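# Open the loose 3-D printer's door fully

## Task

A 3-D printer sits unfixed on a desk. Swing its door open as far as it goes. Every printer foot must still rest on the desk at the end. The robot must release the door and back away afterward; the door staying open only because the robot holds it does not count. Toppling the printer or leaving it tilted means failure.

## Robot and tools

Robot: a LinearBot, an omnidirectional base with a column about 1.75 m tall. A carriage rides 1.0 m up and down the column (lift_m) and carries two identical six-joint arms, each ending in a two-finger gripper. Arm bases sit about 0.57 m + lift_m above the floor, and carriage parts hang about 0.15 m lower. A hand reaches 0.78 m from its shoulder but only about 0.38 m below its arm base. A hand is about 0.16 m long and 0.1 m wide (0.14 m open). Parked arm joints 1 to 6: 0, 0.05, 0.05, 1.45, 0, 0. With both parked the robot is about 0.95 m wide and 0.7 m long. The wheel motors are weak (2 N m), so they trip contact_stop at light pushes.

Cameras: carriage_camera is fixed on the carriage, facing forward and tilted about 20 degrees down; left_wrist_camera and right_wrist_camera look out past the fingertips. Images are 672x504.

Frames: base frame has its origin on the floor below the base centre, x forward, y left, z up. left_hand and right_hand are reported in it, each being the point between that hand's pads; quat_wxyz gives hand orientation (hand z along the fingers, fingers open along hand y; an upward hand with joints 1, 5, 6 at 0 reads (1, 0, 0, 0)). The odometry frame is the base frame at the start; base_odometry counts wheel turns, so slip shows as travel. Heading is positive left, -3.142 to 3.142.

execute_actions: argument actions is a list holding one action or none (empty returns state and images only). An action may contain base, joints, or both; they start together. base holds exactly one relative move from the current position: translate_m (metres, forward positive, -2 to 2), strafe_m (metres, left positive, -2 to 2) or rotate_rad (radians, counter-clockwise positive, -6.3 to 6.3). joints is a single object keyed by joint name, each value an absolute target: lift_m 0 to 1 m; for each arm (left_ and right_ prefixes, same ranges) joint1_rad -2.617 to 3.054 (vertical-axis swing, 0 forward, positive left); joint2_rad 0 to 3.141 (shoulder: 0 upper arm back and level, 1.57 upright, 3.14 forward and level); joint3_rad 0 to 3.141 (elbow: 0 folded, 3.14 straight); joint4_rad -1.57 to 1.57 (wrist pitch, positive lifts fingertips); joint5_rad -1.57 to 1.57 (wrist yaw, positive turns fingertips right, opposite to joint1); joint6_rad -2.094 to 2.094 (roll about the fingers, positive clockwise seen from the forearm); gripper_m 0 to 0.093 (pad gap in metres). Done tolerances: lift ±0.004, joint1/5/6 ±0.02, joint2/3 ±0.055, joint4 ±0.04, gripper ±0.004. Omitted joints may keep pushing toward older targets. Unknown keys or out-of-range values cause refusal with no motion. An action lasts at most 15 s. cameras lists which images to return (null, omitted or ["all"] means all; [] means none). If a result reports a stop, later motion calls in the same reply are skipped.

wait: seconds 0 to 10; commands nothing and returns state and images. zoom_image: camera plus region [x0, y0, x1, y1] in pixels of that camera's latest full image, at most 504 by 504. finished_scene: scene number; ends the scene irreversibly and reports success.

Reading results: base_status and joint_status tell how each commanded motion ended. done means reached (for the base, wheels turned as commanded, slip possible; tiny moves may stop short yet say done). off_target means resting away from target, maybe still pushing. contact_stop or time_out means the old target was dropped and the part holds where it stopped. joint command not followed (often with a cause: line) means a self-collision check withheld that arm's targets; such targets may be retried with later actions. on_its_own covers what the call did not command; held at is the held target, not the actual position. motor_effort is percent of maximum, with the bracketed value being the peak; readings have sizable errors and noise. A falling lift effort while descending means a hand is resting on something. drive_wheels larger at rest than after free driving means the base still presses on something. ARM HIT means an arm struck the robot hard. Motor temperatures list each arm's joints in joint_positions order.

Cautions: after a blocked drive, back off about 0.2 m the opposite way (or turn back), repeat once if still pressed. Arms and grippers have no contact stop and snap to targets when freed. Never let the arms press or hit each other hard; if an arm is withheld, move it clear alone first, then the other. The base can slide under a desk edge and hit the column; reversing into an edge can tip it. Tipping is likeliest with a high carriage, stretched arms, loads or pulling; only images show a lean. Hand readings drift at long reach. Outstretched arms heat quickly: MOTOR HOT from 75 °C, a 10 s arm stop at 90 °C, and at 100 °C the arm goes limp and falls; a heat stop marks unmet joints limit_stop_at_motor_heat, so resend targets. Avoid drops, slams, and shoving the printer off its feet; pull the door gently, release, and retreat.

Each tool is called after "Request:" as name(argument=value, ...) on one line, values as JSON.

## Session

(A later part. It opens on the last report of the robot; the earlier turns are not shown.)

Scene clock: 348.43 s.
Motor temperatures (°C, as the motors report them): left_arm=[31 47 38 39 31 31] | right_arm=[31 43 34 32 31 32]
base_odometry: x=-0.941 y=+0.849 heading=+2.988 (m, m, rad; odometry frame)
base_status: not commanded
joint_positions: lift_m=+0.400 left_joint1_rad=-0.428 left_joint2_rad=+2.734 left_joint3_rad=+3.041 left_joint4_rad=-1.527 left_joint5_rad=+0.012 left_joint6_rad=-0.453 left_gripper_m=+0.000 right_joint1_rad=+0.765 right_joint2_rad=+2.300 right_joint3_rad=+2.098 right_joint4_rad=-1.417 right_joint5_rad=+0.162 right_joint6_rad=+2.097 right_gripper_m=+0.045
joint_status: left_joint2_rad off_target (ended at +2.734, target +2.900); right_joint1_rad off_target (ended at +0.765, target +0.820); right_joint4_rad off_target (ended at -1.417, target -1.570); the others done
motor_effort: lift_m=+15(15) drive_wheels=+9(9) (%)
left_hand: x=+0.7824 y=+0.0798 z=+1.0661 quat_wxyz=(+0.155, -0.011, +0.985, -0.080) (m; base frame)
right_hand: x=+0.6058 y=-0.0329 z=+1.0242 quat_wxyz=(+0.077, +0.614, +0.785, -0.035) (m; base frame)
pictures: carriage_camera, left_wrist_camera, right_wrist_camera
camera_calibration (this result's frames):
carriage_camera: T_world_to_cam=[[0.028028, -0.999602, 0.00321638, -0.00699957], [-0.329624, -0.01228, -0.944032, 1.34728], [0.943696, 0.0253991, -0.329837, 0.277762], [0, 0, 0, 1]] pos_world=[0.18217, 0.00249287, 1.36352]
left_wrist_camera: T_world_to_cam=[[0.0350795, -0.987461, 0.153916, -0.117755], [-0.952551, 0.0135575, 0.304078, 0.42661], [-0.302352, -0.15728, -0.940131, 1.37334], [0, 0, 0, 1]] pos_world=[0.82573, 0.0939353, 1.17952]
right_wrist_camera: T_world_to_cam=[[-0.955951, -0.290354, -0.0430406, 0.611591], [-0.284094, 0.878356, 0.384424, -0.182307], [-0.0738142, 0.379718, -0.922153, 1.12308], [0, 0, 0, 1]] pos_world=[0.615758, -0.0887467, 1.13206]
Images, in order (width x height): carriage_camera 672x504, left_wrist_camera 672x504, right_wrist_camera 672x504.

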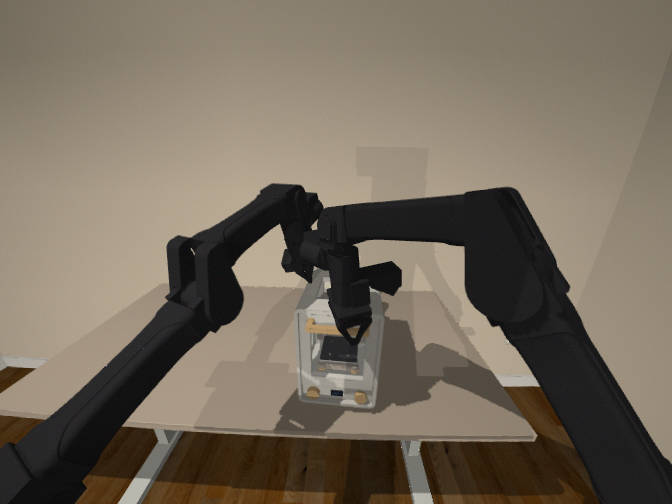

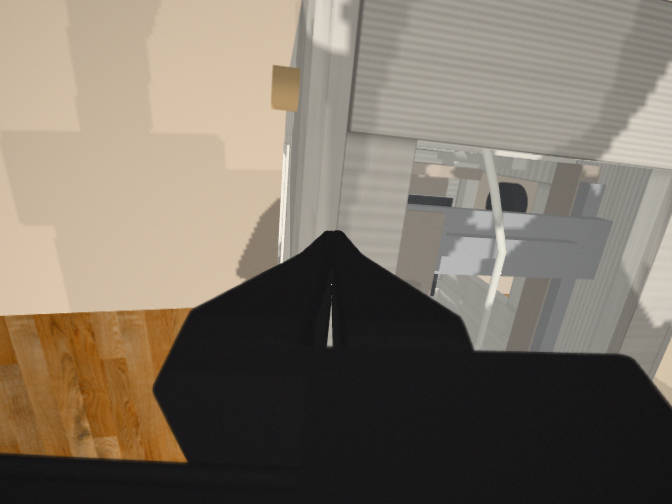

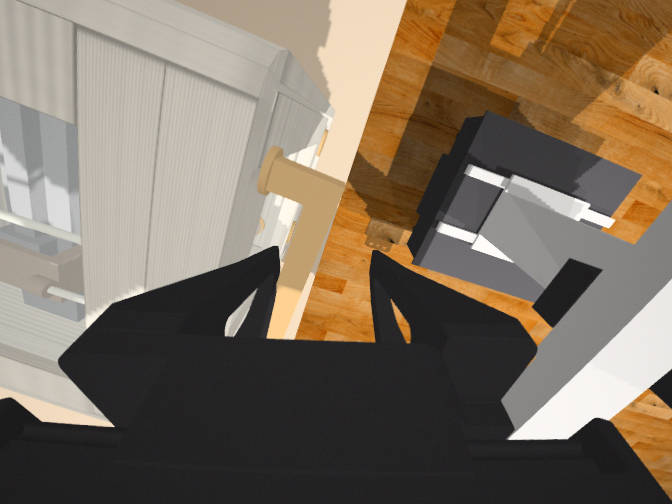

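Request:
execute_actions(actions=[{"joints":{"right_joint1_rad":0.69,"right_joint2_rad":2.41,"right_joint3_rad":2.3}}], cameras=[])

Request:
execute_actions(actions=[{"joints":{"right_joint2_rad":2.1}}], cameras=[])

Request:
execute_actions(actions=[{"joints":{"right_joint1_rad":0.0}}], cameras=[])

Request:
execute_actions(actions=[{"joints":{"right_joint2_rad":1.6,"right_joint3_rad":0.6,"right_joint4_rad":1.0,"right_joint6_rad":1.57,"right_gripper_m":0.093}}], cameras=[])

Request:
execute_actions(actions=[{"joints":{"right_joint1_rad":0.6,"right_joint5_rad":1.45,"right_joint2_rad":2.31,"right_joint3_rad":0.96,"right_joint4_rad":1.35}}], cameras=[])

Request:
execute_actions(actions=[{"joints":{"right_joint1_rad":1.5}}])

Scene clock: 366.27 s.
Motor temperatures (°C, as the motors report them): left_arm=[31 42 37 38 31 31] | right_arm=[32 46 33 33 33 32]
base_odometry: x=-0.941 y=+0.849 heading=+2.988 (m, m, rad; odometry frame)
base_status: not commanded
joint_positions: lift_m=+0.400 left_joint1_rad=-0.428 left_joint2_rad=+2.735 left_joint3_rad=+3.041 left_joint4_rad=-1.524 left_joint5_rad=+0.013 left_joint6_rad=-0.453 left_gripper_m=+0.000 right_joint1_rad=+0.710 right_joint2_rad=+2.400 right_joint3_rad=+2.278 right_joint4_rad=-1.558 right_joint5_rad=+0.014 right_joint6_rad=+2.101 right_gripper_m=+0.045
joint_status: right_joint1_rad off_target (ended at +0.710, target +0.690); the others done
on_its_own: right_joint4_rad moved -0.141 to your old target -1.570
motor_effort: lift_m=+15(16) drive_wheels=+9(10) (%)
left_hand: x=+0.7830 y=+0.0794 z=+1.0658 quat_wxyz=(+0.156, -0.011, +0.984, -0.081) (m; base frame)
right_hand: x=+0.6056 y=-0.0310 z=+1.0247 quat_wxyz=(-0.002, +0.640, +0.767, -0.055) (m; base frame)
pictures: none
No camera images: the call's "cameras" was empty. Leave "cameras" out to get every camera's image.

Scene clock: 367.37 s.
Motor temperatures (°C, as the motors report them): left_arm=[31 42 37 38 31 31] | right_arm=[32 46 33 33 33 32]
base_odometry: x=-0.941 y=+0.849 heading=+2.988 (m, m, rad; odometry frame)
base_status: not commanded
joint_positions: lift_m=+0.400 left_joint1_rad=-0.428 left_joint2_rad=+2.736 left_joint3_rad=+3.043 left_joint4_rad=-1.525 left_joint5_rad=+0.013 left_joint6_rad=-0.453 left_gripper_m=+0.000 right_joint1_rad=+0.699 right_joint2_rad=+2.098 right_joint3_rad=+2.298 right_joint4_rad=-1.556 right_joint5_rad=+0.014 right_joint6_rad=+2.089 right_gripper_m=+0.045
joint_status: all done
motor_effort: lift_m=+15(14) drive_wheels=+10(10) (%)
left_hand: x=+0.7829 y=+0.0795 z=+1.0659 quat_wxyz=(+0.156, -0.011, +0.984, -0.080) (m; base frame)
right_hand: x=+0.6049 y=-0.0380 z=+1.1565 quat_wxyz=(+0.026, +0.637, +0.763, +0.104) (m; base frame)
pictures: none
No camera images: the call's "cameras" was empty. Leave "cameras" out to get every camera's image.

Scene clock: 368.60 s.
Motor temperatures (°C, as the motors report them): left_arm=[31 41 37 38 31 31] | right_arm=[32 46 33 33 33 32]
base_odometry: x=-0.941 y=+0.849 heading=+2.988 (m, m, rad; odometry frame)
base_status: not commanded
joint_positions: lift_m=+0.400 left_joint1_rad=-0.428 left_joint2_rad=+2.736 left_joint3_rad=+3.043 left_joint4_rad=-1.527 left_joint5_rad=+0.011 left_joint6_rad=-0.453 left_gripper_m=+0.000 right_joint1_rad=-0.002 right_joint2_rad=+2.098 right_joint3_rad=+2.298 right_joint4_rad=-1.556 right_joint5_rad=+0.010 right_joint6_rad=+2.088 right_gripper_m=+0.045
joint_status: all done
motor_effort: lift_m=+18(13) drive_wheels=+9(9) (%)
left_hand: x=+0.7828 y=+0.0798 z=+1.0658 quat_wxyz=(+0.156, -0.011, +0.984, -0.080) (m; base frame)
right_hand: x=+0.7050 y=-0.3173 z=+1.1565 quat_wxyz=(+0.058, +0.860, +0.499, +0.090) (m; base frame)
pictures: none
No camera images: the call's "cameras" was empty. Leave "cameras" out to get every camera's image.

Scene clock: 370.73 s.
Motor temperatures (°C, as the motors report them): left_arm=[31 41 37 38 31 31] | right_arm=[32 46 33 33 33 32]
base_odometry: x=-0.941 y=+0.849 heading=+2.988 (m, m, rad; odometry frame)
base_status: not commanded
joint_positions: lift_m=+0.400 left_joint1_rad=-0.428 left_joint2_rad=+2.736 left_joint3_rad=+3.043 left_joint4_rad=-1.526 left_joint5_rad=+0.011 left_joint6_rad=-0.453 left_gripper_m=+0.000 right_joint1_rad=-0.002 right_joint2_rad=+1.602 right_joint3_rad=+0.608 right_joint4_rad=+0.977 right_joint5_rad=+0.010 right_joint6_rad=+1.578 right_gripper_m=+0.093
joint_status: all done
motor_effort: lift_m=+18(14) drive_wheels=+10(9) (%)
left_hand: x=+0.7829 y=+0.0797 z=+1.0658 quat_wxyz=(+0.156, -0.011, +0.984, -0.080) (m; base frame)
right_hand: x=+0.7296 y=-0.3174 z=+1.1479 quat_wxyz=(+0.497, +0.509, +0.500, +0.494) (m; base frame)
pictures: none
No camera images: the call's "cameras" was empty. Leave "cameras" out to get every camera's image.

Scene clock: 372.40 s.
Motor temperatures (°C, as the motors report them): left_arm=[31 41 37 38 31 31] | right_arm=[32 45 33 33 33 32]
base_odometry: x=-0.941 y=+0.849 heading=+2.988 (m, m, rad; odometry frame)
base_status: not commanded
joint_positions: lift_m=+0.400 left_joint1_rad=-0.426 left_joint2_rad=+2.737 left_joint3_rad=+3.044 left_joint4_rad=-1.518 left_joint5_rad=+0.000 left_joint6_rad=-0.453 left_gripper_m=+0.000 right_joint1_rad=+0.589 right_joint2_rad=+2.312 right_joint3_rad=+0.962 right_joint4_rad=+1.371 right_joint5_rad=+1.341 right_joint6_rad=+1.575 right_gripper_m=+0.093
joint_status: right_joint1_rad not_followed (moved +0.591 of +0.602); right_joint2_rad not_followed (moved +0.710 of +0.708); right_joint3_rad not_followed (moved +0.354 of +0.352); right_joint4_rad not_followed (moved +0.394 of +0.373); right_joint5_rad not_followed (moved +1.331 of +1.440)
motor_effort: lift_m=+16(17) drive_wheels=+12(12) (%)
left_hand: x=+0.7860 y=+0.0818 z=+1.0660 quat_wxyz=(+0.162, -0.013, +0.984, -0.076) (m; base frame)
right_hand: x=+0.7168 y=-0.2189 z=+1.0321 quat_wxyz=(+0.647, +0.650, +0.273, +0.290) (m; base frame)
pictures: none
joint command not followed: on one or more control steps a check withheld the commanded joint targets of the right arm, and it was not sent them on those steps. On the call's last step the targets were still withheld.
cause: the commanded joint targets would bring two parts of the arm too close to each other (its wrist (the part past joint 4) and its wrist camera, with right_joint5_rad and right_joint6_rad between them); next, command targets that bring no two parts of the arm closer together.
No camera images: the call's "cameras" was empty. Leave "cameras" out to get every camera's image.

Scene clock: 373.77 s.
Motor temperatures (°C, as the motors report them): left_arm=[31 41 37 38 31 31] | right_arm=[32 45 33 33 33 32]
base_odometry: x=-0.941 y=+0.849 heading=+2.988 (m, m, rad; odometry frame)
base_status: not commanded
joint_positions: lift_m=+0.400 left_joint1_rad=-0.426 left_joint2_rad=+2.737 left_joint3_rad=+3.044 left_joint4_rad=-1.518 left_joint5_rad=+0.000 left_joint6_rad=-0.453 left_gripper_m=+0.000 right_joint1_rad=+0.589 right_joint2_rad=+2.312 right_joint3_rad=+0.962 right_joint4_rad=+1.371 right_joint5_rad=+1.341 right_joint6_rad=+1.575 right_gripper_m=+0.093
joint_status: right_joint1_rad not_followed (moved +0.000 of +0.911)
on_its_own: right_joint5_rad still aims at your old target +1.450
motor_effort: lift_m=+18(15) drive_wheels=+11(12) (%)
left_hand: x=+0.7860 y=+0.0818 z=+1.0660 quat_wxyz=(+0.162, -0.013, +0.984, -0.076) (m; base frame)
right_hand: x=+0.7168 y=-0.2189 z=+1.0321 quat_wxyz=(+0.647, +0.650, +0.273, +0.290) (m; base frame)
pictures: carriage_camera, left_wrist_camera, right_wrist_camera
joint command not followed: on one or more control steps a check withheld the commanded joint targets of the right arm, and it was not sent them on those steps. On the call's last step the targets were still withheld.
cause: the commanded joint targets would bring two parts of the arm too close to each other (its wrist (the part past joint 4) and its wrist camera, with right_joint5_rad and right_joint6_rad between them); next, command targets that bring no two parts of the arm closer together.
camera_calibration (this result's frames):
carriage_camera: T_world_to_cam=[[0.028028, -0.999602, 0.00321638, -0.00699957], [-0.329624, -0.01228, -0.944032, 1.34728], [0.943696, 0.0253991, -0.329837, 0.277762], [0, 0, 0, 1]] pos_world=[0.18217, 0.00249287, 1.36352]
left_wrist_camera: T_world_to_cam=[[0.0391477, -0.98823, 0.147884, -0.112565], [-0.956375, 0.00582324, 0.292085, 0.446421], [-0.289508, -0.152867, -0.94489, 1.36927], [0, 0, 0, 1]] pos_world=[0.827768, 0.0954764, 1.18007]
right_wrist_camera: T_world_to_cam=[[-0.0043015, -0.0279122, -0.999601, 1.02667], [0.189372, 0.9815, -0.0282217, 0.118628], [0.981896, -0.189418, 0.00106387, -0.624995], [0, 0, 0, 1]] pos_world=[0.595632, -0.206162, 1.03028]
Images, in order (width x height): carriage_camera 672x504, left_wrist_camera 672x504, right_wrist_camera 672x504.

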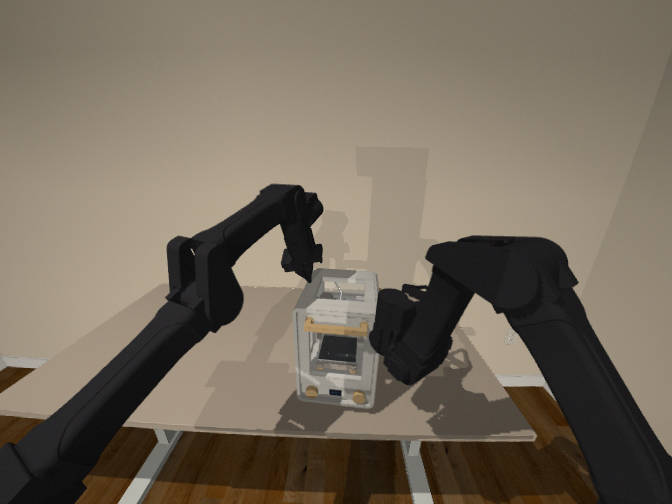

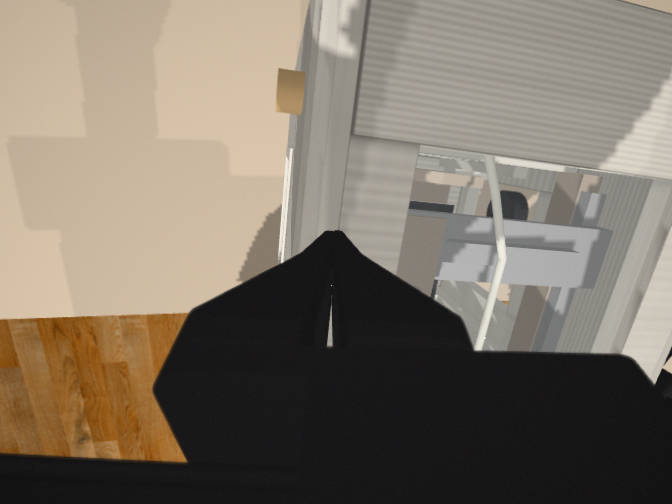

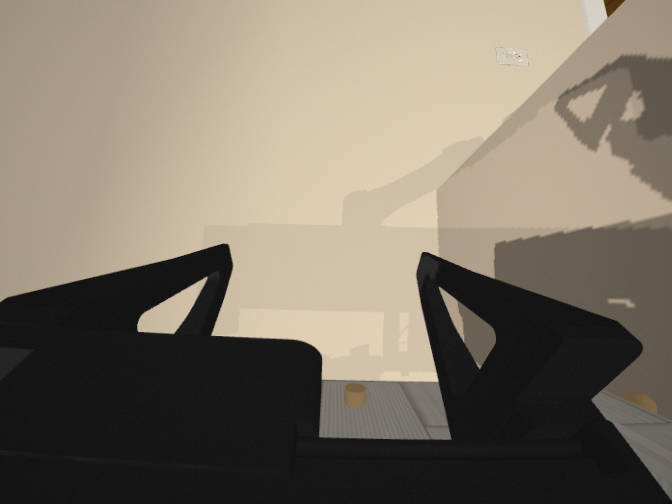

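Request:
execute_actions(actions=[{"joints":{"right_joint1_rad":0.59,"right_joint5_rad":1.2,"right_joint2_rad":1.9,"right_joint3_rad":0.3,"right_joint4_rad":1.55}}], cameras=[])

Request:
execute_actions(actions=[{"joints":{"right_joint1_rad":1.5}}], cameras=["carriage_camera"])

Request:
execute_actions(actions=[{"joints":{"right_joint2_rad":2.31,"right_joint3_rad":0.96,"right_joint4_rad":1.35}}])

Scene clock: 385.63 s.
Motor temperatures (°C, as the motors report them): left_arm=[31 39 36 37 31 31] | right_arm=[32 45 33 34 32 32]
base_odometry: x=-0.941 y=+0.849 heading=+2.988 (m, m, rad; odometry frame)
base_status: not commanded
joint_positions: lift_m=+0.400 left_joint1_rad=-0.424 left_joint2_rad=+2.738 left_joint3_rad=+3.044 left_joint4_rad=-1.512 left_joint5_rad=-0.008 left_joint6_rad=-0.452 left_gripper_m=+0.000 right_joint1_rad=+0.582 right_joint2_rad=+1.917 right_joint3_rad=+0.307 right_joint4_rad=+1.523 right_joint5_rad=+1.207 right_joint6_rad=+1.562 right_gripper_m=+0.093
joint_status: all done
motor_effort: lift_m=+15(17) drive_wheels=+11(12) (%)
left_hand: x=+0.7880 y=+0.0832 z=+1.0657 quat_wxyz=(+0.166, -0.015, +0.983, -0.073) (m; base frame)
right_hand: x=+0.6061 y=-0.2873 z=+1.0504 quat_wxyz=(+0.634, +0.624, +0.355, +0.288) (m; base frame)
pictures: none
joint command not followed: on one or more control steps a check withheld the commanded joint targets of the right arm, and it was not sent them on those steps.
cause: the commanded joint targets would bring two parts of the arm too close to each other (its wrist (the part past joint 4) and its wrist camera, with right_joint5_rad and right_joint6_rad between them); next, command targets that bring no two parts of the arm closer together.
No camera images: the call's "cameras" was empty. Leave "cameras" out to get every camera's image.

Scene clock: 387.03 s.
Motor temperatures (°C, as the motors report them): left_arm=[31 39 36 37 31 31] | right_arm=[32 45 33 34 32 32]
base_odometry: x=-0.941 y=+0.849 heading=+2.988 (m, m, rad; odometry frame)
base_status: not commanded
joint_positions: lift_m=+0.400 left_joint1_rad=-0.424 left_joint2_rad=+2.738 left_joint3_rad=+3.044 left_joint4_rad=-1.511 left_joint5_rad=-0.008 left_joint6_rad=-0.452 left_gripper_m=+0.000 right_joint1_rad=+1.494 right_joint2_rad=+1.917 right_joint3_rad=+0.307 right_joint4_rad=+1.524 right_joint5_rad=+1.202 right_joint6_rad=+1.562 right_gripper_m=+0.093
joint_status: all done
motor_effort: lift_m=+13(15) drive_wheels=+11(11) (%)
left_hand: x=+0.7882 y=+0.0831 z=+1.0658 quat_wxyz=(+0.166, -0.015, +0.983, -0.073) (m; base frame)
right_hand: x=+0.4542 y=-0.0327 z=+1.0504 quat_wxyz=(+0.440, +0.403, +0.595, +0.539) (m; base frame)
pictures: carriage_camera
camera_calibration (this result's frames):
carriage_camera: T_world_to_cam=[[0.028028, -0.999602, 0.00321638, -0.00699957], [-0.329624, -0.01228, -0.944032, 1.34728], [0.943696, 0.0253991, -0.329837, 0.277762], [0, 0, 0, 1]] pos_world=[0.18217, 0.00249287, 1.36352]
Images, in order (width x height): carriage_camera 672x504.

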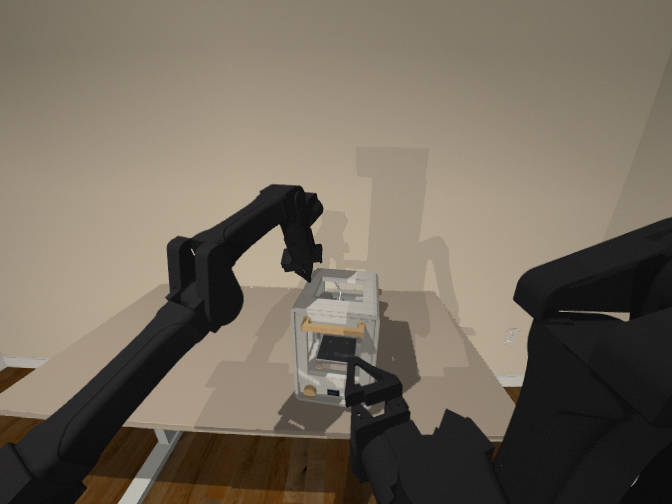

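Scene clock: 388.27 s.
Motor temperatures (°C, as the motors report them): left_arm=[31 39 36 37 31 31] | right_arm=[32 45 33 34 32 32]
base_odometry: x=-0.941 y=+0.849 heading=+2.988 (m, m, rad; odometry frame)
base_status: not commanded
joint_positions: lift_m=+0.400 left_joint1_rad=-0.424 left_joint2_rad=+2.738 left_joint3_rad=+3.044 left_joint4_rad=-1.511 left_joint5_rad=-0.008 left_joint6_rad=-0.452 left_gripper_m=+0.000 right_joint1_rad=+1.494 right_joint2_rad=+2.309 right_joint3_rad=+0.946 right_joint4_rad=+1.349 right_joint5_rad=+1.201 right_joint6_rad=+1.562 right_gripper_m=+0.093
joint_status: all done
motor_effort: lift_m=+16(15) drive_wheels=+11(11) (%)
left_hand: x=+0.7882 y=+0.0830 z=+1.0658 quat_wxyz=(+0.166, -0.014, +0.983, -0.074) (m; base frame)
right_hand: x=+0.4654 y=+0.1145 z=+1.0272 quat_wxyz=(+0.427, +0.417, +0.573, +0.562) (m; base frame)
pictures: carriage_camera, left_wrist_camera, right_wrist_camera
camera_calibration (this result's frames):
carriage_camera: T_world_to_cam=[[0.028028, -0.999602, 0.00321638, -0.00699957], [-0.329624, -0.01228, -0.944032, 1.34728], [0.943696, 0.0253991, -0.329837, 0.277762], [0, 0, 0, 1]] pos_world=[0.18217, 0.00249287, 1.36352]
left_wrist_camera: T_world_to_cam=[[0.0416185, -0.988797, 0.143346, -0.108464], [-0.958597, 0.000935219, 0.284766, 0.45855], [-0.28171, -0.149263, -0.947819, 1.36652], [0, 0, 0, 1]] pos_world=[0.829041, 0.0962934, 1.18019]
right_wrist_camera: T_world_to_cam=[[0.0260192, -0.0639644, -0.997613, 1.01799], [-0.753617, 0.654419, -0.0616151, 0.34953], [0.656798, 0.753421, -0.0311773, -0.238477], [0, 0, 0, 1]] pos_world=[0.393556, 0.0160492, 1.02966]
Images, in order (width x height): carriage_camera 672x504, left_wrist_camera 672x504, right_wrist_camera 672x504.

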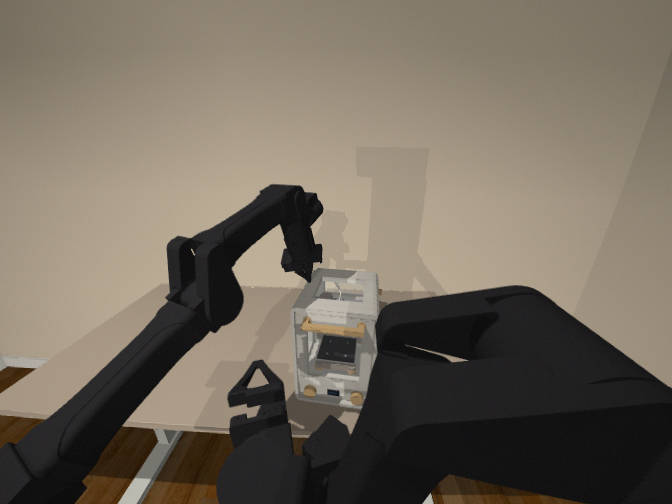

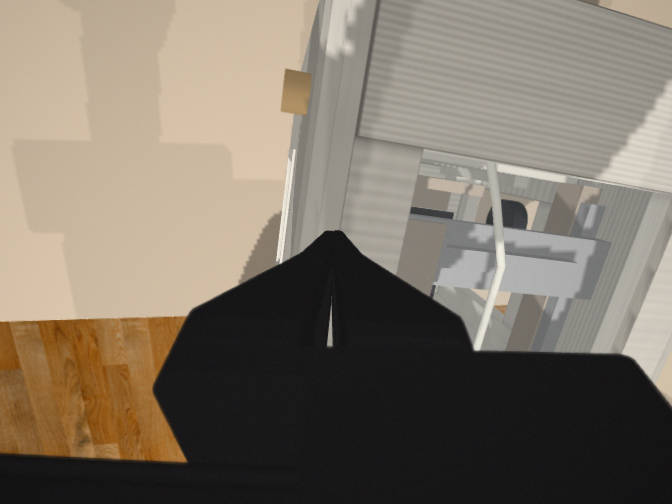

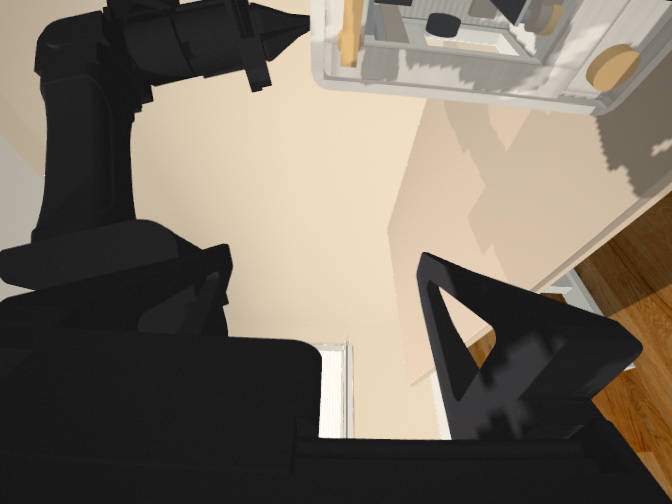

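Request:
execute_actions(actions=[{"joints":{"right_joint2_rad":2.17,"right_joint3_rad":0.67,"right_joint4_rad":1.5,"right_joint5_rad":0.98}}], cameras=[])

Request:
execute_actions(actions=[{"joints":{"right_joint1_rad":1.2}}])

Scene clock: 396.03 s.
Motor temperatures (°C, as the motors report them): left_arm=[31 38 36 37 31 31] | right_arm=[32 45 34 35 32 32]
base_odometry: x=-0.941 y=+0.849 heading=+2.988 (m, m, rad; odometry frame)
base_status: not commanded
joint_positions: lift_m=+0.400 left_joint1_rad=-0.424 left_joint2_rad=+2.738 left_joint3_rad=+3.044 left_joint4_rad=-1.511 left_joint5_rad=-0.007 left_joint6_rad=-0.452 left_gripper_m=+0.000 right_joint1_rad=+1.494 right_joint2_rad=+2.172 right_joint3_rad=+0.678 right_joint4_rad=+1.491 right_joint5_rad=+0.987 right_joint6_rad=+1.562 right_gripper_m=+0.093
joint_status: all done
motor_effort: lift_m=+18(15) drive_wheels=+10(11) (%)
left_hand: x=+0.7882 y=+0.0830 z=+1.0658 quat_wxyz=(+0.166, -0.014, +0.983, -0.074) (m; base frame)
right_hand: x=+0.4465 y=+0.0896 z=+1.0385 quat_wxyz=(+0.362, +0.355, +0.612, +0.607) (m; base frame)
pictures: none
No camera images: the call's "cameras" was empty. Leave "cameras" out to get every camera's image.

Scene clock: 396.97 s.
Motor temperatures (°C, as the motors report them): left_arm=[31 38 36 37 31 31] | right_arm=[32 45 33 35 32 32]
base_odometry: x=-0.941 y=+0.849 heading=+2.988 (m, m, rad; odometry frame)
base_status: not commanded
joint_positions: lift_m=+0.400 left_joint1_rad=-0.424 left_joint2_rad=+2.738 left_joint3_rad=+3.044 left_joint4_rad=-1.512 left_joint5_rad=-0.007 left_joint6_rad=-0.452 left_gripper_m=+0.000 right_joint1_rad=+1.199 right_joint2_rad=+2.172 right_joint3_rad=+0.678 right_joint4_rad=+1.491 right_joint5_rad=+0.981 right_joint6_rad=+1.562 right_gripper_m=+0.093
joint_status: all done
motor_effort: lift_m=+16(13) drive_wheels=+10(10) (%)
left_hand: x=+0.7881 y=+0.0830 z=+1.0657 quat_wxyz=(+0.166, -0.014, +0.983, -0.074) (m; base frame)
right_hand: x=+0.5565 y=+0.0221 z=+1.0385 quat_wxyz=(+0.445, +0.440, +0.554, +0.548) (m; base frame)
pictures: carriage_camera, left_wrist_camera, right_wrist_camera
camera_calibration (this result's frames):
carriage_camera: T_world_to_cam=[[0.028028, -0.999602, 0.00321638, -0.00699957], [-0.329624, -0.01228, -0.944032, 1.34728], [0.943696, 0.0253991, -0.329837, 0.277762], [0, 0, 0, 1]] pos_world=[0.18217, 0.00249287, 1.36352]
left_wrist_camera: T_world_to_cam=[[0.0415548, -0.988779, 0.143491, -0.108584], [-0.958456, 0.00111343, 0.28524, 0.457826], [-0.282199, -0.149383, -0.947654, 1.36668], [0, 0, 0, 1]] pos_world=[0.828993, 0.0962833, 1.18013]
right_wrist_camera: T_world_to_cam=[[0.0220594, -0.0554206, -0.998219, 1.02363], [-0.702028, 0.710028, -0.0549343, 0.442475], [0.711808, 0.70199, -0.023244, -0.2661], [0, 0, 0, 1]] pos_world=[0.477461, -0.0706401, 1.03993]
Images, in order (width x height): carriage_camera 672x504, left_wrist_camera 672x504, right_wrist_camera 672x504.

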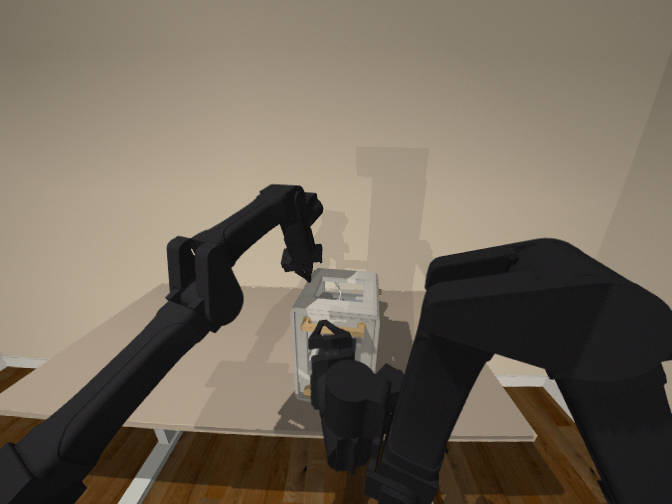

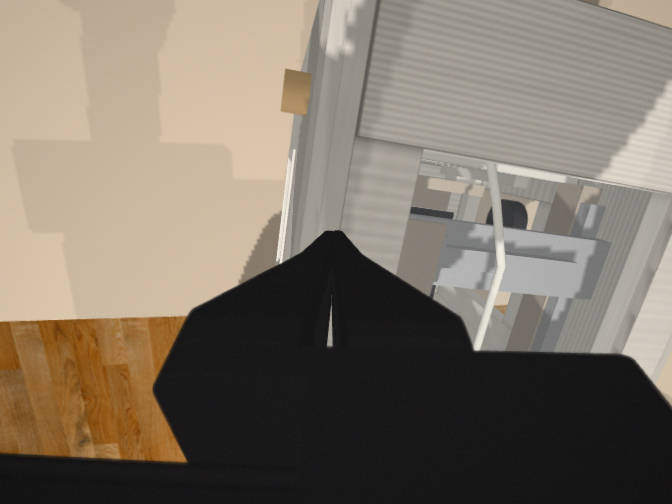

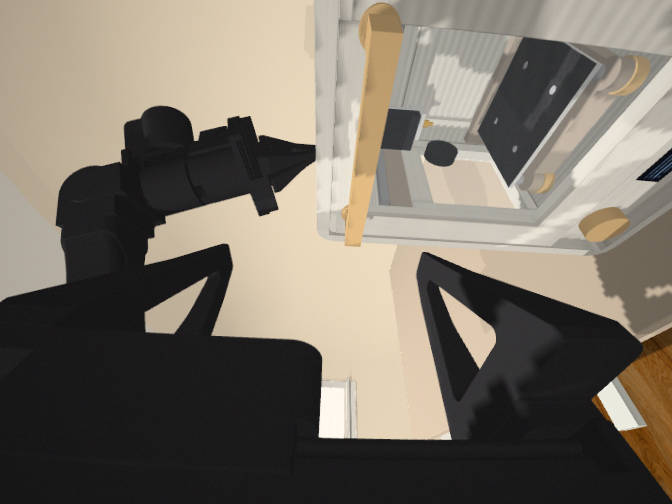

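Request:
execute_actions(actions=[{"joints":{"right_joint1_rad":0.99,"right_joint2_rad":2.2}}], cameras=["right_wrist_camera"])

Request:
execute_actions(actions=[{"joints":{"right_gripper_m":0}}], cameras=["right_wrist_camera"])

Request:
execute_actions(actions=[{"joints":{"right_gripper_m":0,"right_joint1_rad":1.15,"right_joint5_rad":1.1,"left_joint2_rad":2.9}}])

Scene clock: 402.13 s.
Motor temperatures (°C, as the motors report them): left_arm=[31 38 36 37 31 31] | right_arm=[31 45 33 35 32 32]
base_odometry: x=-0.941 y=+0.849 heading=+2.988 (m, m, rad; odometry frame)
base_status: not commanded
joint_positions: lift_m=+0.400 left_joint1_rad=-0.424 left_joint2_rad=+2.738 left_joint3_rad=+3.044 left_joint4_rad=-1.512 left_joint5_rad=-0.007 left_joint6_rad=-0.452 left_gripper_m=+0.000 right_joint1_rad=+0.986 right_joint2_rad=+2.196 right_joint3_rad=+0.678 right_joint4_rad=+1.491 right_joint5_rad=+0.981 right_joint6_rad=+1.562 right_gripper_m=+0.093
joint_status: all done
motor_effort: lift_m=+15(17) drive_wheels=+11(11) (%)
left_hand: x=+0.7880 y=+0.0830 z=+1.0657 quat_wxyz=(+0.165, -0.014, +0.983, -0.074) (m; base frame)
right_hand: x=+0.6208 y=-0.0459 z=+1.0291 quat_wxyz=(+0.503, +0.494, +0.513, +0.490) (m; base frame)
pictures: right_wrist_camera
camera_calibration (this result's frames):
right_wrist_camera: T_world_to_cam=[[-0.00309721, -0.0784975, -0.996909, 1.02218], [-0.537926, 0.84052, -0.064512, 0.449406], [0.842986, 0.536064, -0.0448291, -0.33118], [0, 0, 0, 1]] pos_world=[0.524093, -0.119963, 1.03316]
Images, in order (width x height): right_wrist_camera 672x504.

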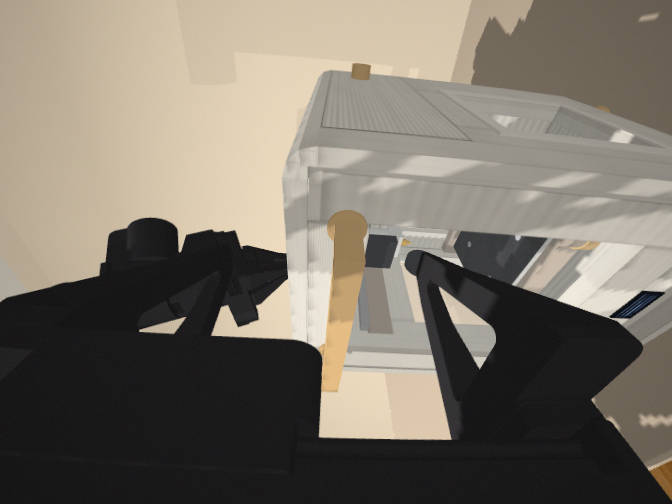

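Scene clock: 402.87 s.
Motor temperatures (°C, as the motors report them): left_arm=[31 38 36 37 31 31] | right_arm=[31 45 33 35 32 32]
base_odometry: x=-0.941 y=+0.849 heading=+2.988 (m, m, rad; odometry frame)
base_status: not commanded
joint_positions: lift_m=+0.400 left_joint1_rad=-0.424 left_joint2_rad=+2.738 left_joint3_rad=+3.044 left_joint4_rad=-1.512 left_joint5_rad=-0.007 left_joint6_rad=-0.452 left_gripper_m=+0.000 right_joint1_rad=+0.986 right_joint2_rad=+2.210 right_joint3_rad=+0.678 right_joint4_rad=+1.469 right_joint5_rad=+0.976 right_joint6_rad=+1.593 right_gripper_m=+0.012
joint_status: right_gripper_m off_target (ended at +0.012, target +0.000)
motor_effort: lift_m=+13(12) drive_wheels=+10(10) (%)
left_hand: x=+0.7880 y=+0.0830 z=+1.0657 quat_wxyz=(+0.165, -0.014, +0.983, -0.074) (m; base frame)
right_hand: x=+0.6205 y=-0.0457 z=+1.0199 quat_wxyz=(+0.496, +0.499, +0.518, +0.486) (m; base frame)
pictures: right_wrist_camera
camera_calibration (this result's frames):
right_wrist_camera: T_world_to_cam=[[-0.0227151, -0.0771402, -0.996761, 1.02513], [-0.542293, 0.838545, -0.0525375, 0.438825], [0.839883, 0.539343, -0.0608803, -0.312954], [0, 0, 0, 1]] pos_world=[0.524103, -0.120106, 1.02581]
Images, in order (width x height): right_wrist_camera 672x504.

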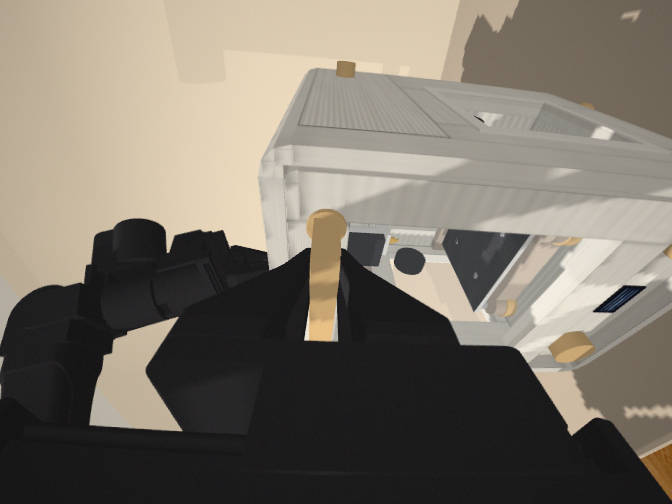

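Scene clock: 403.67 s.
Motor temperatures (°C, as the motors report them): left_arm=[31 38 36 37 31 31] | right_arm=[31 45 33 35 32 32]
base_odometry: x=-0.941 y=+0.849 heading=+2.989 (m, m, rad; odometry frame)
base_status: not commanded
joint_positions: lift_m=+0.400 left_joint1_rad=-0.425 left_joint2_rad=+2.740 left_joint3_rad=+3.046 left_joint4_rad=-1.505 left_joint5_rad=+0.001 left_joint6_rad=-0.452 left_gripper_m=+0.000 right_joint1_rad=+1.121 right_joint2_rad=+2.221 right_joint3_rad=+0.673 right_joint4_rad=+1.461 right_joint5_rad=+1.111 right_joint6_rad=+1.609 right_gripper_m=+0.013
joint_status: left_joint2_rad off_target (ended at +2.740, target +2.900); right_joint1_rad off_target (ended at +1.121, target +1.150); right_gripper_m off_target (ended at +0.013, target +0.000); the others done
motor_effort: lift_m=+12(14) drive_wheels=-6(13) (%)
left_hand: x=+0.7889 y=+0.0807 z=+1.0658 quat_wxyz=(+0.167, -0.013, +0.983, -0.079) (m; base frame)
right_hand: x=+0.5822 y=-0.0261 z=+1.0146 quat_wxyz=(+0.498, +0.497, +0.522, +0.483) (m; base frame)
pictures: carriage_camera, left_wrist_camera, right_wrist_camera
camera_calibration (this result's frames):
carriage_camera: T_world_to_cam=[[0.028028, -0.999602, 0.00321638, -0.00699957], [-0.329624, -0.01228, -0.944032, 1.34728], [0.943696, 0.0253991, -0.329837, 0.277762], [0, 0, 0, 1]] pos_world=[0.18217, 0.00249287, 1.36352]
left_wrist_camera: T_world_to_cam=[[0.0375357, -0.987517, 0.152975, -0.117989], [-0.959243, 0.00729879, 0.282488, 0.461612], [-0.280078, -0.157343, -0.946995, 1.36492], [0, 0, 0, 1]] pos_world=[0.829511, 0.0948755, 1.18022]
right_wrist_camera: T_world_to_cam=[[-0.0264004, -0.0875429, -0.995811, 1.02139], [-0.541989, 0.838289, -0.059326, 0.408011], [0.839971, 0.538152, -0.0695784, -0.282969], [0, 0, 0, 1]] pos_world=[0.485789, -0.100335, 1.02163]
Images, in order (width x height): carriage_camera 672x504, left_wrist_camera 672x504, right_wrist_camera 672x504.

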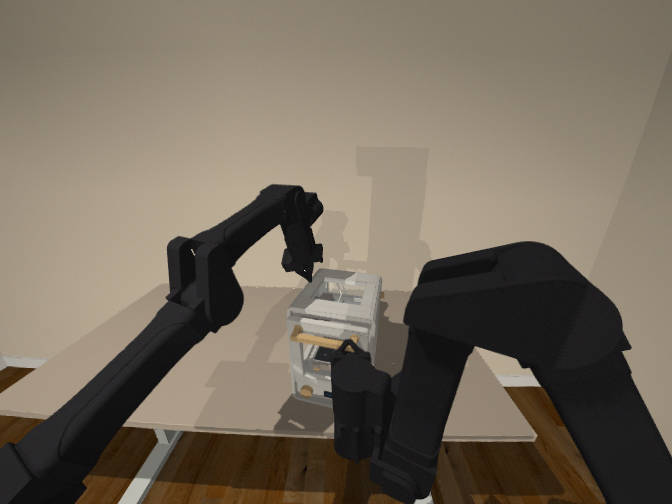

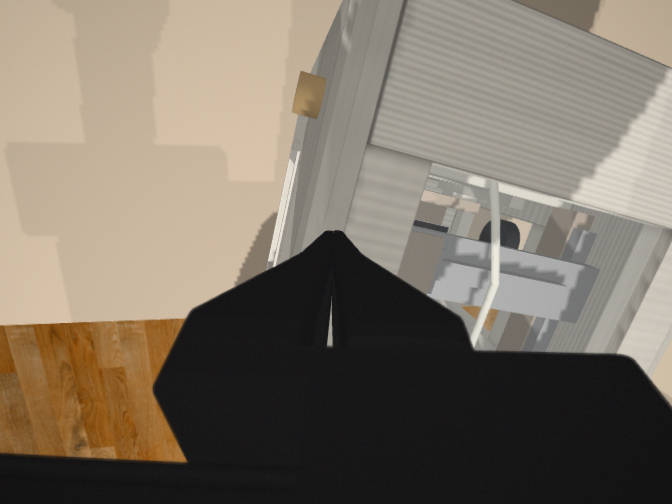

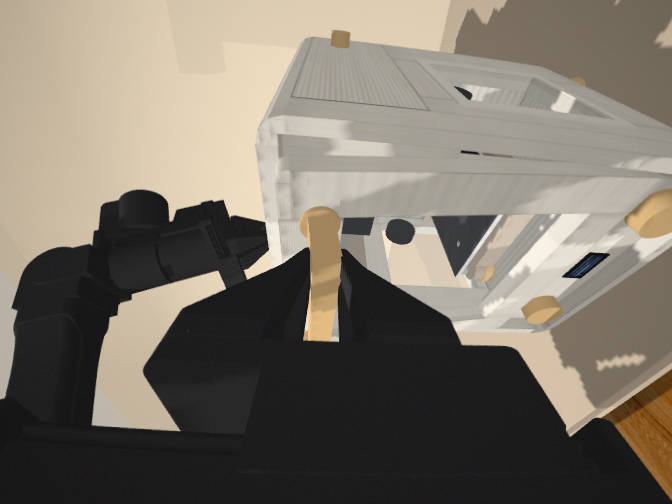

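Request:
zoom_image(camera="carriage_camera", region=[270,260,410,420])

Region (270, 260, 410, 420) of carriage_camera's 672x504 image, scaled by 3.150, with more detail than that image has; it fills the left 441 columns of this view, and the rest is white.

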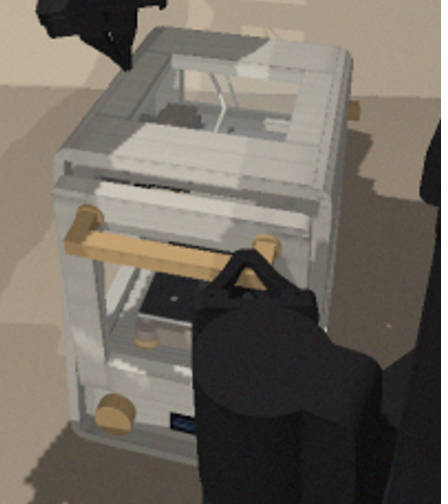

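Request:
execute_actions(actions=[{"joints":{"right_gripper_m":0,"right_joint1_rad":1.28,"right_joint5_rad":1.15,"right_joint2_rad":2.24,"right_joint4_rad":1.5}}])

Request:
zoom_image(camera="carriage_camera", region=[250,260,410,440])

Scene clock: 413.50 s.
Motor temperatures (°C, as the motors report them): left_arm=[31 37 35 37 31 31] | right_arm=[32 45 33 36 32 32]
base_odometry: x=-0.941 y=+0.849 heading=+2.989 (m, m, rad; odometry frame)
base_status: not commanded
joint_positions: lift_m=+0.400 left_joint1_rad=-0.425 left_joint2_rad=+2.740 left_joint3_rad=+3.046 left_joint4_rad=-1.507 left_joint5_rad=-0.012 left_joint6_rad=-0.452 left_gripper_m=+0.000 right_joint1_rad=+1.236 right_joint2_rad=+2.260 right_joint3_rad=+0.673 right_joint4_rad=+1.470 right_joint5_rad=+1.190 right_joint6_rad=+1.607 right_gripper_m=+0.015
joint_status: right_joint1_rad off_target (ended at +1.236, target +1.280); right_joint5_rad off_target (ended at +1.190, target +1.150); right_gripper_m off_target (ended at +0.015, target +0.000); the others done
motor_effort: lift_m=+14(12) drive_wheels=-6(7) (%)
left_hand: x=+0.7894 y=+0.0828 z=+1.0657 quat_wxyz=(+0.169, -0.014, +0.983, -0.073) (m; base frame)
right_hand: x=+0.5476 y=-0.0076 z=+1.0027 quat_wxyz=(+0.496, +0.480, +0.540, +0.482) (m; base frame)
pictures: carriage_camera, left_wrist_camera, right_wrist_camera
camera_calibration (this result's frames):
carriage_camera: T_world_to_cam=[[0.028028, -0.999602, 0.00321638, -0.00699957], [-0.329624, -0.01228, -0.944032, 1.34728], [0.943696, 0.0253991, -0.329837, 0.277762], [0, 0, 0, 1]] pos_world=[0.18217, 0.00249287, 1.36352]
left_wrist_camera: T_world_to_cam=[[0.0415779, -0.989028, 0.141753, -0.106964], [-0.960131, -0.000296309, 0.27955, 0.466573], [-0.276441, -0.147725, -0.949609, 1.36436], [0, 0, 0, 1]] pos_world=[0.829583, 0.0958984, 1.18034]
right_wrist_camera: T_world_to_cam=[[-0.0266036, -0.121495, -0.992236, 1.00652], [-0.572657, 0.815429, -0.0844915, 0.414929], [0.819363, 0.565963, -0.0912682, -0.231421], [0, 0, 0, 1]] pos_world=[0.454007, -0.0850827, 1.01264]
Images, in order (width x height): carriage_camera 672x504, left_wrist_camera 672x504, right_wrist_camera 672x504.

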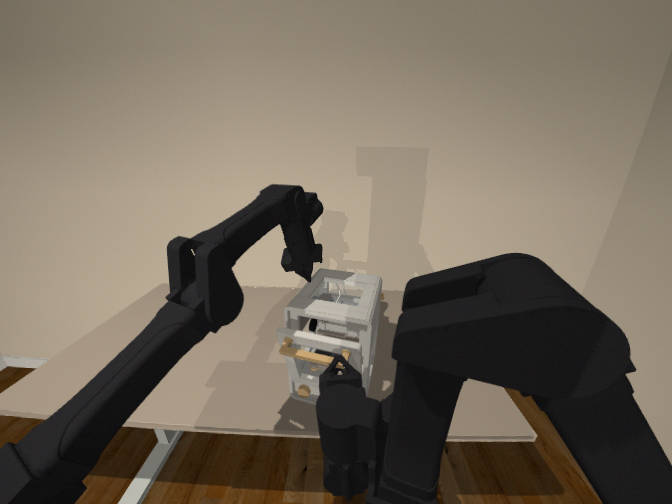

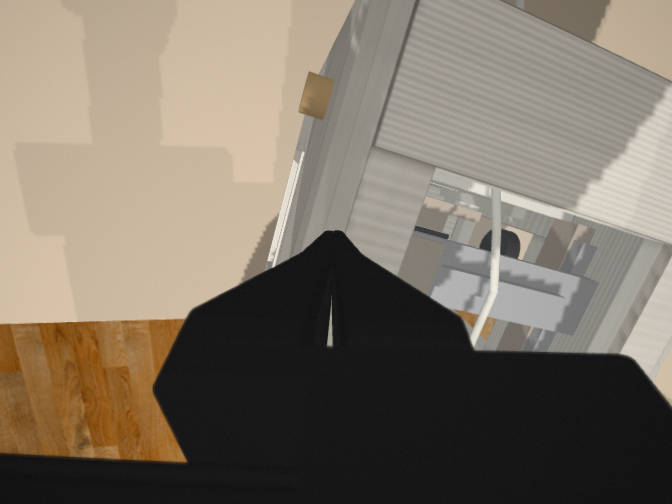

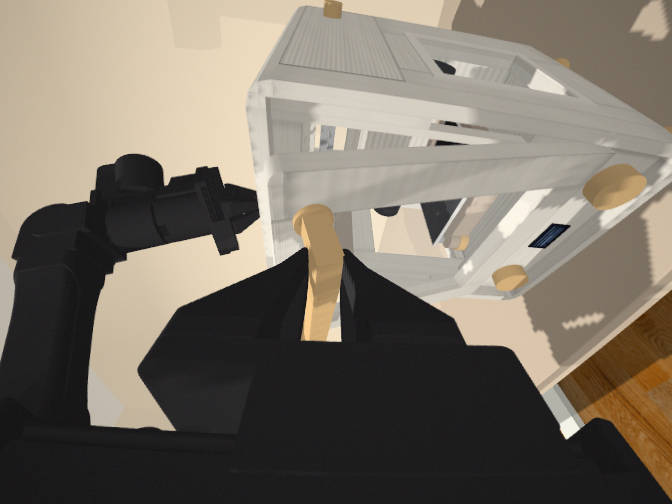

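Region (250, 260, 410, 440) of carriage_camera's 672x504 image, scaled by 2.800, with more detail than that image has.

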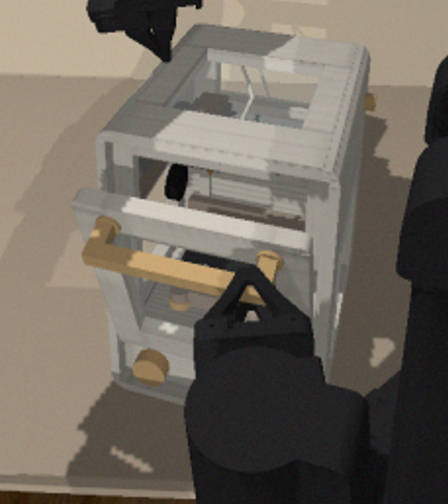

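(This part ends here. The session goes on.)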